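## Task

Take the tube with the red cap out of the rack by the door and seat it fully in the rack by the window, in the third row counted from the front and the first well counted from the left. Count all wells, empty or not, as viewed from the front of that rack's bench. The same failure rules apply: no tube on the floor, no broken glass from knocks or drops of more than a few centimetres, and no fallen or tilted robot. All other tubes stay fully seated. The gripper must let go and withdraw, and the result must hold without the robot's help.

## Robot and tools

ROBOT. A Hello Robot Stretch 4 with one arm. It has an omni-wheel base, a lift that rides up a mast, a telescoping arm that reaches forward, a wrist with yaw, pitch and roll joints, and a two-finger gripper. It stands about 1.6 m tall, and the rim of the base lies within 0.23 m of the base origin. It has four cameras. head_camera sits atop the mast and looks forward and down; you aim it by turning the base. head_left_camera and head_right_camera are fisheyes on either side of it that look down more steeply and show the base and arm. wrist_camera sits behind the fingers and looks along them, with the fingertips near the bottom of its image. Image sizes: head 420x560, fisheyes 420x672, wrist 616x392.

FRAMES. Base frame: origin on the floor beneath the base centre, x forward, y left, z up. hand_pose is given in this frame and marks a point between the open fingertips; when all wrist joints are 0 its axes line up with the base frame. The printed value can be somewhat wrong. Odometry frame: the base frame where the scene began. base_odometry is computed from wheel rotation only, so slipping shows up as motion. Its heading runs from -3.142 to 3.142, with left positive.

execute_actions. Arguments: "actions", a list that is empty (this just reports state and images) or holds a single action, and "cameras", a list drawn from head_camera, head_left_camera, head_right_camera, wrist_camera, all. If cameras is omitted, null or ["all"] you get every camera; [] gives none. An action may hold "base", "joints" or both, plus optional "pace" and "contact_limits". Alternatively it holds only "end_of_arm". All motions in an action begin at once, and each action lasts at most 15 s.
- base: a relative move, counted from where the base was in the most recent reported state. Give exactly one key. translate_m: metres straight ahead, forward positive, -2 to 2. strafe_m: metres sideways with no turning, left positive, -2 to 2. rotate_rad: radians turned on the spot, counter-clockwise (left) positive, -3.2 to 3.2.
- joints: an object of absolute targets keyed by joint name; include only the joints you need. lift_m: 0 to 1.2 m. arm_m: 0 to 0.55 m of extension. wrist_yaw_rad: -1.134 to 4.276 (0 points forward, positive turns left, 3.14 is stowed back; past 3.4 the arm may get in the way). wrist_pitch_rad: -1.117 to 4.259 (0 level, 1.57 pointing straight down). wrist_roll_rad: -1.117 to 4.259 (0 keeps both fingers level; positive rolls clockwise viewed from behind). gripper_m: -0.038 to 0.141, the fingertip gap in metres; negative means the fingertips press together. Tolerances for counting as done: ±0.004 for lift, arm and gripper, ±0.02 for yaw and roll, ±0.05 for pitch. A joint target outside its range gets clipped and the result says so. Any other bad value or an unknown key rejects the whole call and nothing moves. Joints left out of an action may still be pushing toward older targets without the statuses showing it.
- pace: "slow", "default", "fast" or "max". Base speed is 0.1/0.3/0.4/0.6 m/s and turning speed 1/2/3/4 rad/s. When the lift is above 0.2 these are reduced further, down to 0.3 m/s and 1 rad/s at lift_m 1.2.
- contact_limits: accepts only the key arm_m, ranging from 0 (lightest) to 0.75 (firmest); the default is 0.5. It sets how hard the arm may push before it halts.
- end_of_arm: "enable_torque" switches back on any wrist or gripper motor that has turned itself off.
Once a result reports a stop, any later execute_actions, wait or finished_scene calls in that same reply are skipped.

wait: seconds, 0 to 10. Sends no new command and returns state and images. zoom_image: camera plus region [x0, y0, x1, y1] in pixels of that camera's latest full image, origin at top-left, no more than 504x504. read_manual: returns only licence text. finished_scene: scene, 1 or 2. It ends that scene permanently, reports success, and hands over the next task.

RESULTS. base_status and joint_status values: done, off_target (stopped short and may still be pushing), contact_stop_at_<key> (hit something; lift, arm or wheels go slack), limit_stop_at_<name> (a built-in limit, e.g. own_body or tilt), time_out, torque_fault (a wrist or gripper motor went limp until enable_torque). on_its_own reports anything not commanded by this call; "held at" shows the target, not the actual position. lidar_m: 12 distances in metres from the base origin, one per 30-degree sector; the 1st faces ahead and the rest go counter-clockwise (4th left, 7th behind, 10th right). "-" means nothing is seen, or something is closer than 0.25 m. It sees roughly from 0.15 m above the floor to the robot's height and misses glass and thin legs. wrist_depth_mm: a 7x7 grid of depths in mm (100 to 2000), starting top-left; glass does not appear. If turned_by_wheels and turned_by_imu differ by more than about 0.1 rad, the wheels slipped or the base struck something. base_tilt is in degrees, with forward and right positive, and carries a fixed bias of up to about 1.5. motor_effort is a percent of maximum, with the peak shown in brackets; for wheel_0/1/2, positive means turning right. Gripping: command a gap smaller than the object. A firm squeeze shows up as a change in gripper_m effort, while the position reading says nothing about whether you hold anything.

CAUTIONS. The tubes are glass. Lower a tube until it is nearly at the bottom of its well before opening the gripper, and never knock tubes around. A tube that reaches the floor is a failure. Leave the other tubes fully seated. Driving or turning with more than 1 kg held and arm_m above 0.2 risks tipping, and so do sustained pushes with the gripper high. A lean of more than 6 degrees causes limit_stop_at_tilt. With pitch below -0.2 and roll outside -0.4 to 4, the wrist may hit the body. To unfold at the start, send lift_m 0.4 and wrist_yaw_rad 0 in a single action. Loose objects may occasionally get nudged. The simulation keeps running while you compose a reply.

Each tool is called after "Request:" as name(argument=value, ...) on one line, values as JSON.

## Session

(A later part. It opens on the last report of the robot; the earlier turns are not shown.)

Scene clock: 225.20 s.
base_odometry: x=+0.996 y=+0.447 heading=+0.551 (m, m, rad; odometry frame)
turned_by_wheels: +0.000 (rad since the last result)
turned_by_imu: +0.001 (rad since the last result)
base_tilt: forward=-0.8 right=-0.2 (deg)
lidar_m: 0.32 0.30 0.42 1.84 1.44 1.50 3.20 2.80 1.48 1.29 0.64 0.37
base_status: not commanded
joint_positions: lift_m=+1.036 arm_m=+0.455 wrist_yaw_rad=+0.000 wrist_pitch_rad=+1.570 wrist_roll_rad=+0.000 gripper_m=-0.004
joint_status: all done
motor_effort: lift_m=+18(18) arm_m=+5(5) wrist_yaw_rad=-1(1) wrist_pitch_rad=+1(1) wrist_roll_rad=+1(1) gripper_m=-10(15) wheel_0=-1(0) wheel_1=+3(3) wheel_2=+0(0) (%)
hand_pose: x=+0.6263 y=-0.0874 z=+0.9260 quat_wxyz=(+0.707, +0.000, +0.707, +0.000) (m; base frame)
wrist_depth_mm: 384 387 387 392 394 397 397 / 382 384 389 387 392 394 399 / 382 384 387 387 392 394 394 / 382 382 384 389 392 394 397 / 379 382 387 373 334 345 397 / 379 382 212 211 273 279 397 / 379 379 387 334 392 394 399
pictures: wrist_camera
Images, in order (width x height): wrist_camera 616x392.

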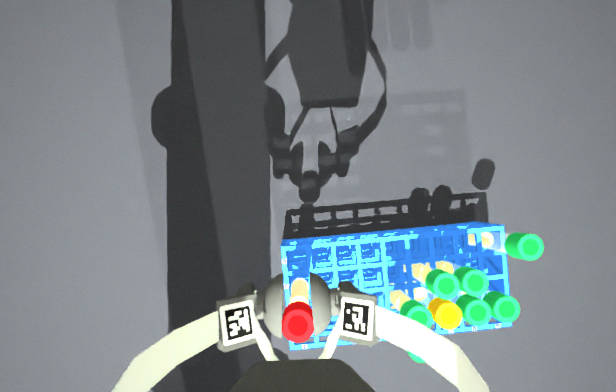

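Request:
execute_actions(actions=[{"joints": {"lift_m": 1.014}, "pace": "slow"}], cameras=["wrist_camera"])

Request:
zoom_image(camera="wrist_camera", region=[240, 210, 400, 370])

Scene clock: 231.30 s.
base_odometry: x=+0.996 y=+0.447 heading=+0.551 (m, m, rad; odometry frame)
turned_by_wheels: +0.000 (rad since the last result)
turned_by_imu: +0.001 (rad since the last result)
base_tilt: forward=-0.8 right=-0.2 (deg)
lidar_m: 0.33 0.33 0.42 1.84 1.40 1.50 3.20 2.80 1.54 1.28 0.65 0.38
base_status: not commanded
joint_positions: lift_m=+1.014 arm_m=+0.455 wrist_yaw_rad=+0.000 wrist_pitch_rad=+1.570 wrist_roll_rad=+0.000 gripper_m=-0.004
joint_status: all done
motor_effort: lift_m=+18(18) arm_m=+5(5) wrist_yaw_rad=-1(2) wrist_pitch_rad=+1(1) wrist_roll_rad=+1(1) gripper_m=-11(12) wheel_0=+0(0) wheel_1=+3(3) wheel_2=+0(0) (%)
hand_pose: x=+0.6264 y=-0.0874 z=+0.9040 quat_wxyz=(+0.707, +0.000, +0.707, +0.000) (m; base frame)
wrist_depth_mm: 357 362 366 370 368 373 375 / 357 362 366 366 370 375 377 / 359 359 364 368 368 373 375 / 357 362 364 366 370 373 375 / 357 362 364 357 338 338 375 / 359 362 212 211 249 251 373 / 359 357 364 307 366 370 373
pictures: wrist_camera
Images, in order (width x height): wrist_camera 616x392.

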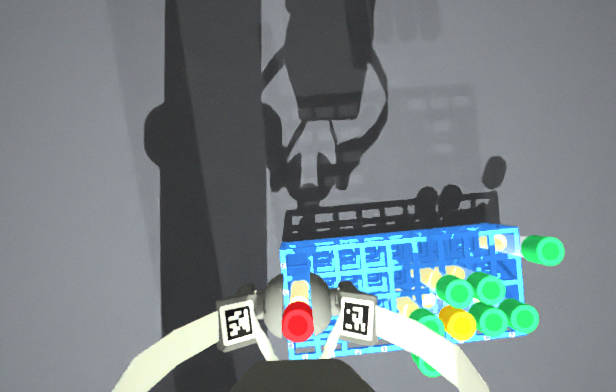

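Region (240, 210, 400, 370) of wrist_camera's 616x392 image, scaled by 3.150.

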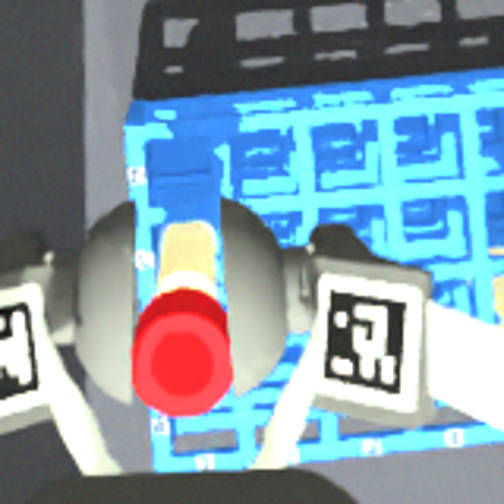

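Request:
execute_actions(actions=[{"joints": {"lift_m": 0.993}, "pace": "slow"}], cameras=["wrist_camera"])

Request:
zoom_image(camera="wrist_camera", region=[240, 210, 400, 370])

Scene clock: 235.23 s.
base_odometry: x=+0.996 y=+0.447 heading=+0.551 (m, m, rad; odometry frame)
turned_by_wheels: +0.000 (rad since the last result)
turned_by_imu: +0.001 (rad since the last result)
base_tilt: forward=-0.9 right=-0.4 (deg)
lidar_m: 0.33 0.33 0.39 1.84 1.45 1.46 3.15 2.79 1.55 1.31 0.70 0.41
base_status: not commanded
joint_positions: lift_m=+0.993 arm_m=+0.455 wrist_yaw_rad=+0.000 wrist_pitch_rad=+1.570 wrist_roll_rad=+0.000 gripper_m=-0.004
joint_status: all done
motor_effort: lift_m=+17(16) arm_m=+5(5) wrist_yaw_rad=-1(2) wrist_pitch_rad=+1(1) wrist_roll_rad=+1(1) gripper_m=-13(12) wheel_0=+0(0) wheel_1=+3(3) wheel_2=+0(0) (%)
hand_pose: x=+0.6264 y=-0.0874 z=+0.8830 quat_wxyz=(+0.707, +0.000, +0.707, +0.000) (m; base frame)
wrist_depth_mm: 340 342 343 347 349 353 355 / 340 342 343 345 347 351 353 / 340 340 343 345 347 349 351 / 336 343 343 343 349 351 353 / 338 338 345 338 317 314 294 / 338 342 212 211 276 230 351 / 336 338 342 287 347 232 353
pictures: wrist_camera
Images, in order (width x height): wrist_camera 616x392.

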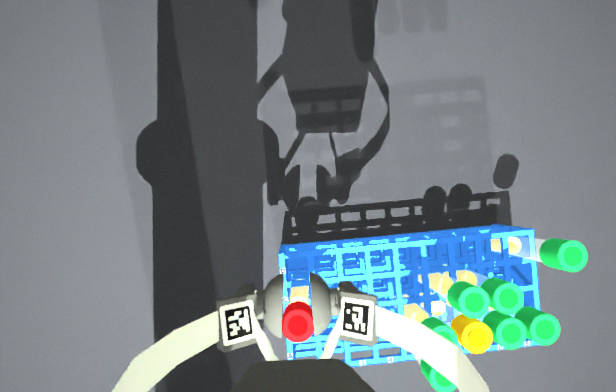

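Region (240, 210, 400, 370) of wrist_camera's 616x392 image, scaled by 3.150.

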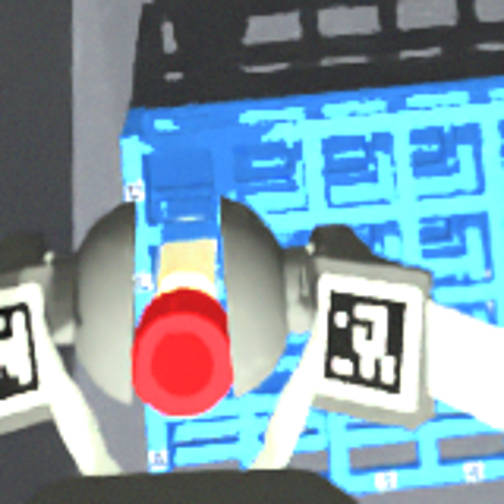

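Request:
execute_actions(actions=[])

Scene clock: 243.20 s.
base_odometry: x=+0.996 y=+0.447 heading=+0.551 (m, m, rad; odometry frame)
turned_by_wheels: +0.000 (rad since the last result)
turned_by_imu: +0.001 (rad since the last result)
base_tilt: forward=-0.8 right=-0.4 (deg)
lidar_m: 0.33 0.33 0.41 1.85 1.45 1.48 3.20 2.81 1.52 1.28 0.65 0.40
base_status: not commanded
joint_positions: lift_m=+0.993 arm_m=+0.455 wrist_yaw_rad=+0.000 wrist_pitch_rad=+1.570 wrist_roll_rad=+0.000 gripper_m=-0.004
joint_status: all done
motor_effort: lift_m=+17(16) arm_m=+5(5) wrist_yaw_rad=-1(2) wrist_pitch_rad=+1(1) wrist_roll_rad=+1(1) gripper_m=-12(12) wheel_0=+0(0) wheel_1=+3(3) wheel_2=+0(0) (%)
hand_pose: x=+0.6264 y=-0.0874 z=+0.8830 quat_wxyz=(+0.707, +0.000, +0.707, +0.000) (m; base frame)
wrist_depth_mm: 338 342 345 347 347 351 353 / 340 342 343 347 347 351 355 / 340 342 345 347 349 351 353 / 340 340 342 345 349 353 353 / 338 340 343 338 317 314 294 / 338 340 211 212 276 229 351 / 334 338 342 287 347 233 351
pictures: head_camera, head_left_camera, head_right_camera, wrist_camera
Images, in order (width x height): head_camera 420x560, head_left_camera 420x672, head_right_camera 420x672, wrist_camera 616x392.

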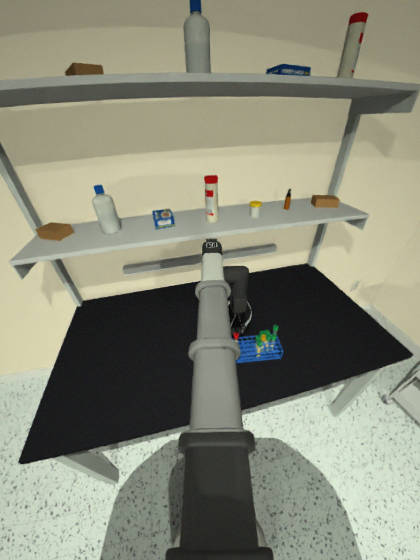

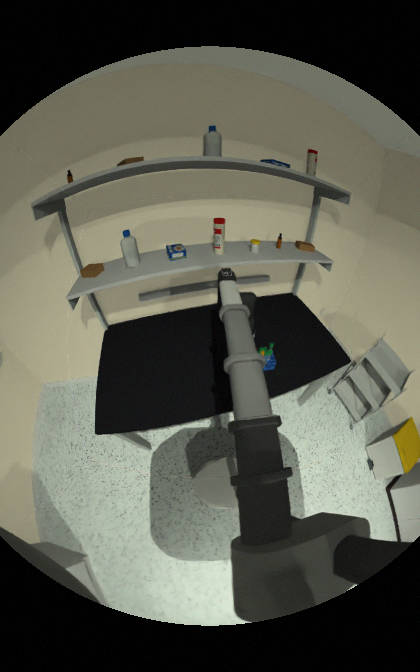

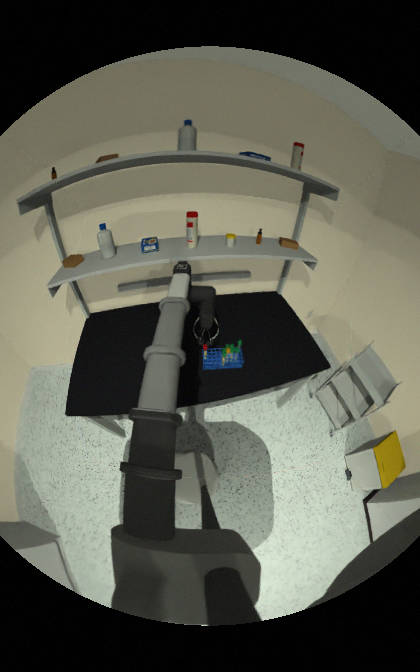

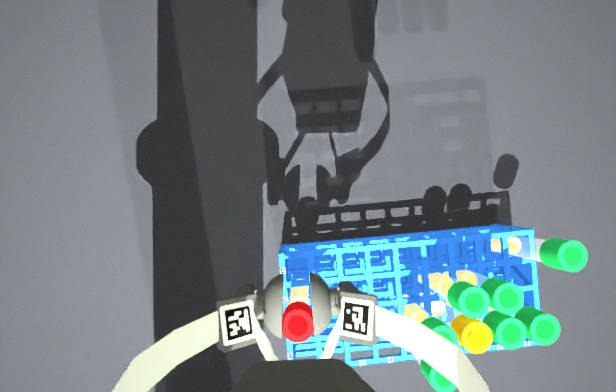

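The state matches my notes, so I'm releasing the tube.

Request:
execute_actions(actions=[{"joints": {"gripper_m": 0.03}}], cameras=["wrist_camera", "head_camera"])

Scene clock: 246.83 s.
base_odometry: x=+0.996 y=+0.447 heading=+0.551 (m, m, rad; odometry frame)
turned_by_wheels: +0.000 (rad since the last result)
turned_by_imu: +0.001 (rad since the last result)
base_tilt: forward=-0.9 right=-0.3 (deg)
lidar_m: 0.32 0.33 0.40 1.84 1.44 1.47 3.18 2.80 1.52 1.27 0.66 0.39
base_status: not commanded
joint_positions: lift_m=+0.993 arm_m=+0.455 wrist_yaw_rad=+0.000 wrist_pitch_rad=+1.570 wrist_roll_rad=+0.000 gripper_m=+0.030
joint_status: all done
motor_effort: lift_m=+17(18) arm_m=+4(4) wrist_yaw_rad=-1(1) wrist_pitch_rad=+1(1) wrist_roll_rad=+1(2) gripper_m=-5(12) wheel_0=-1(0) wheel_1=+3(3) wheel_2=+0(0) (%)
hand_pose: x=+0.6264 y=-0.0874 z=+0.8830 quat_wxyz=(+0.707, +0.000, +0.707, +0.000) (m; base frame)
wrist_depth_mm: 338 342 345 345 349 351 353 / 342 342 343 345 349 353 355 / 338 342 343 345 349 353 355 / 338 338 342 345 347 349 351 / 338 338 343 336 317 315 294 / 336 340 210 234 229 230 351 / 336 340 342 153 345 347 351
pictures: head_camera, wrist_camera
Images, in order (width x height): head_camera 420x560, wrist_camera 616x392.

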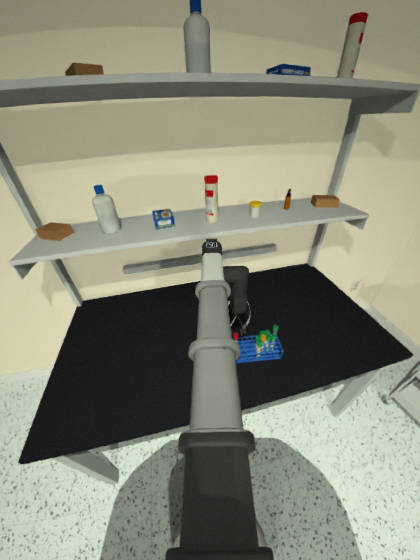

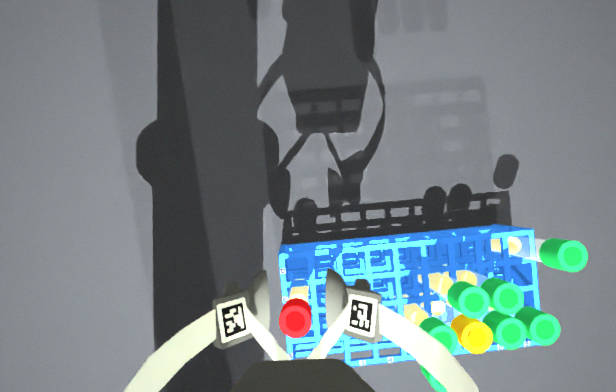

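Request:
execute_actions(actions=[{"joints": {"lift_m": 1.06}, "pace": "fast"}], cameras=["wrist_camera", "head_camera"])

Scene clock: 249.50 s.
base_odometry: x=+0.996 y=+0.447 heading=+0.551 (m, m, rad; odometry frame)
turned_by_wheels: +0.000 (rad since the last result)
turned_by_imu: +0.001 (rad since the last result)
base_tilt: forward=-0.8 right=-0.3 (deg)
lidar_m: 0.32 0.32 0.40 1.80 1.44 1.52 3.18 2.80 1.54 1.29 0.67 0.39
base_status: not commanded
joint_positions: lift_m=+1.060 arm_m=+0.455 wrist_yaw_rad=+0.000 wrist_pitch_rad=+1.570 wrist_roll_rad=+0.000 gripper_m=+0.030
joint_status: all done
motor_effort: lift_m=+22(25) arm_m=+5(4) wrist_yaw_rad=-1(1) wrist_pitch_rad=+1(1) wrist_roll_rad=+1(1) gripper_m=-3(3) wheel_0=+0(0) wheel_1=+3(3) wheel_2=+0(0) (%)
hand_pose: x=+0.6263 y=-0.0874 z=+0.9496 quat_wxyz=(+0.707, +0.000, +0.707, +0.000) (m; base frame)
wrist_depth_mm: 404 404 410 415 415 418 424 / 404 407 413 415 415 418 424 / 404 407 410 413 415 418 424 / 402 407 407 413 413 415 421 / 404 404 410 399 387 359 424 / 402 404 210 399 294 362 421 / 402 404 410 153 410 415 421
pictures: head_camera, wrist_camera
Images, in order (width x height): head_camera 420x560, wrist_camera 616x392.

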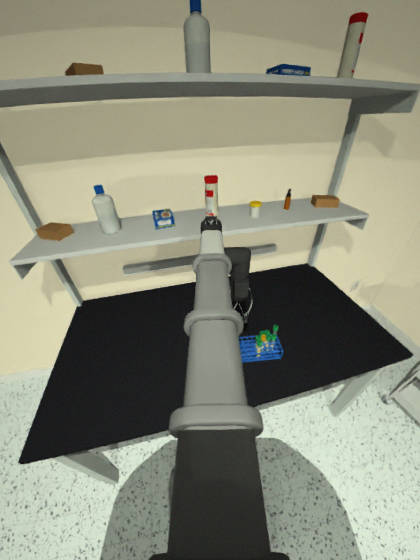

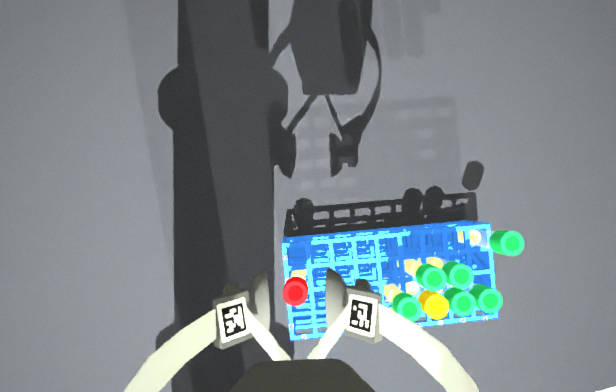

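Request:
zoom_image(camera="wrist_camera", region=[260, 190, 540, 360])

Region (260, 190, 540, 360) of wrist_camera's 616x392 image, scaled by 1.800; it fills the top 306 rows of this view, and the rest is white.

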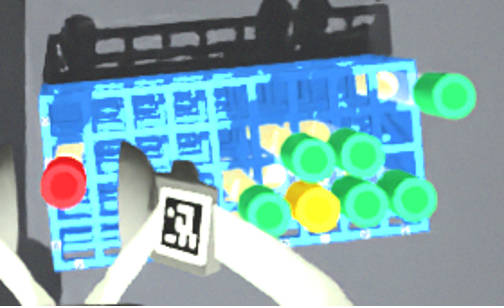

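The tube is released and clear of the fingers. Next I'll back away and check it from an angle.

Request:
execute_actions(actions=[{"base": {"translate_m": -0.2}, "joints": {"arm_m": 0.1, "wrist_pitch_rad": 0.9}, "pace": "fast"}], cameras=["wrist_camera", "head_camera"])

Scene clock: 257.67 s.
base_odometry: x=+0.825 y=+0.343 heading=+0.551 (m, m, rad; odometry frame)
turned_by_wheels: +0.000 (rad since the last result)
turned_by_imu: +0.002 (rad since the last result)
base_tilt: forward=-0.8 right=-0.5 (deg)
lidar_m: 0.50 0.52 0.61 1.81 1.31 1.47 2.99 2.62 1.62 1.40 1.01 0.61
base_status: done
joint_positions: lift_m=+1.060 arm_m=+0.101 wrist_yaw_rad=+0.000 wrist_pitch_rad=+0.902 wrist_roll_rad=+0.000 gripper_m=+0.030
joint_status: all done
motor_effort: lift_m=+23(22) arm_m=-4(6) wrist_yaw_rad=-1(2) wrist_pitch_rad=-4(9) wrist_roll_rad=+1(1) gripper_m=-1(2) wheel_0=-1(10) wheel_1=-4(7) wheel_2=+0(10) (%)
hand_pose: x=+0.4506 y=-0.0875 z=+1.0118 quat_wxyz=(+0.900, +0.000, +0.436, +0.000) (m; base frame)
wrist_depth_mm: 917 904 931 917 917 931 991 / 768 768 768 778 778 778 788 / 668 668 676 627 603 683 676 / 591 591 585 591 597 597 591 / 525 525 530 530 544 1366 1042 / 473 484 209 1229 1229 1308 1255 / 1118 1138 1182 153 1118 1138 1160
pictures: head_camera, wrist_camera
Images, in order (width x height): head_camera 420x560, wrist_camera 616x392.

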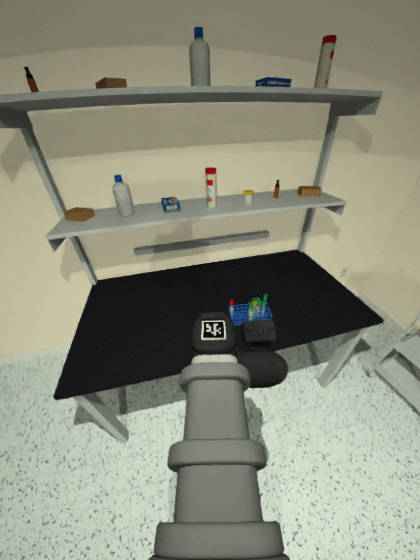

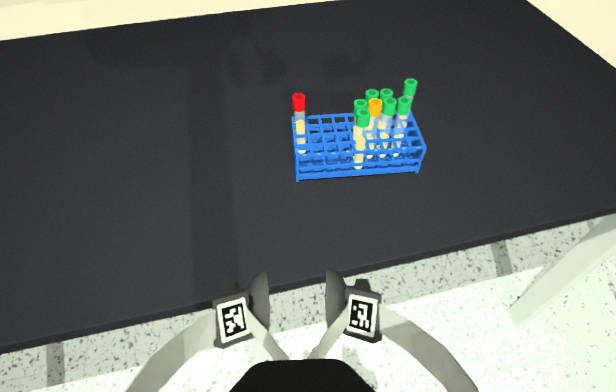

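Request:
zoom_image(camera="wrist_camera", region=[270, 60, 450, 200])

Region (270, 60, 450, 200) of wrist_camera's 616x392 image, scaled by 2.800.

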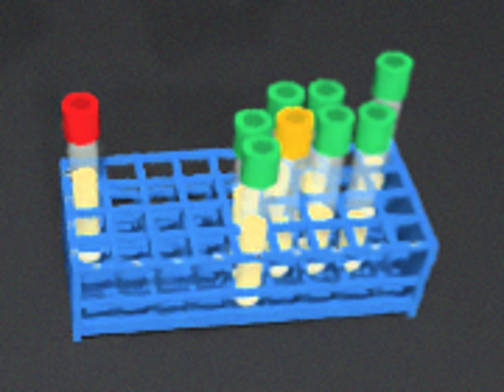

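The red tube is in the leftmost column, third row from the front. Its cap is level with the other caps in that row, and the robot is clear of the rack.

Request:
finished_scene(scene=2)

The scene is finished: the task was done.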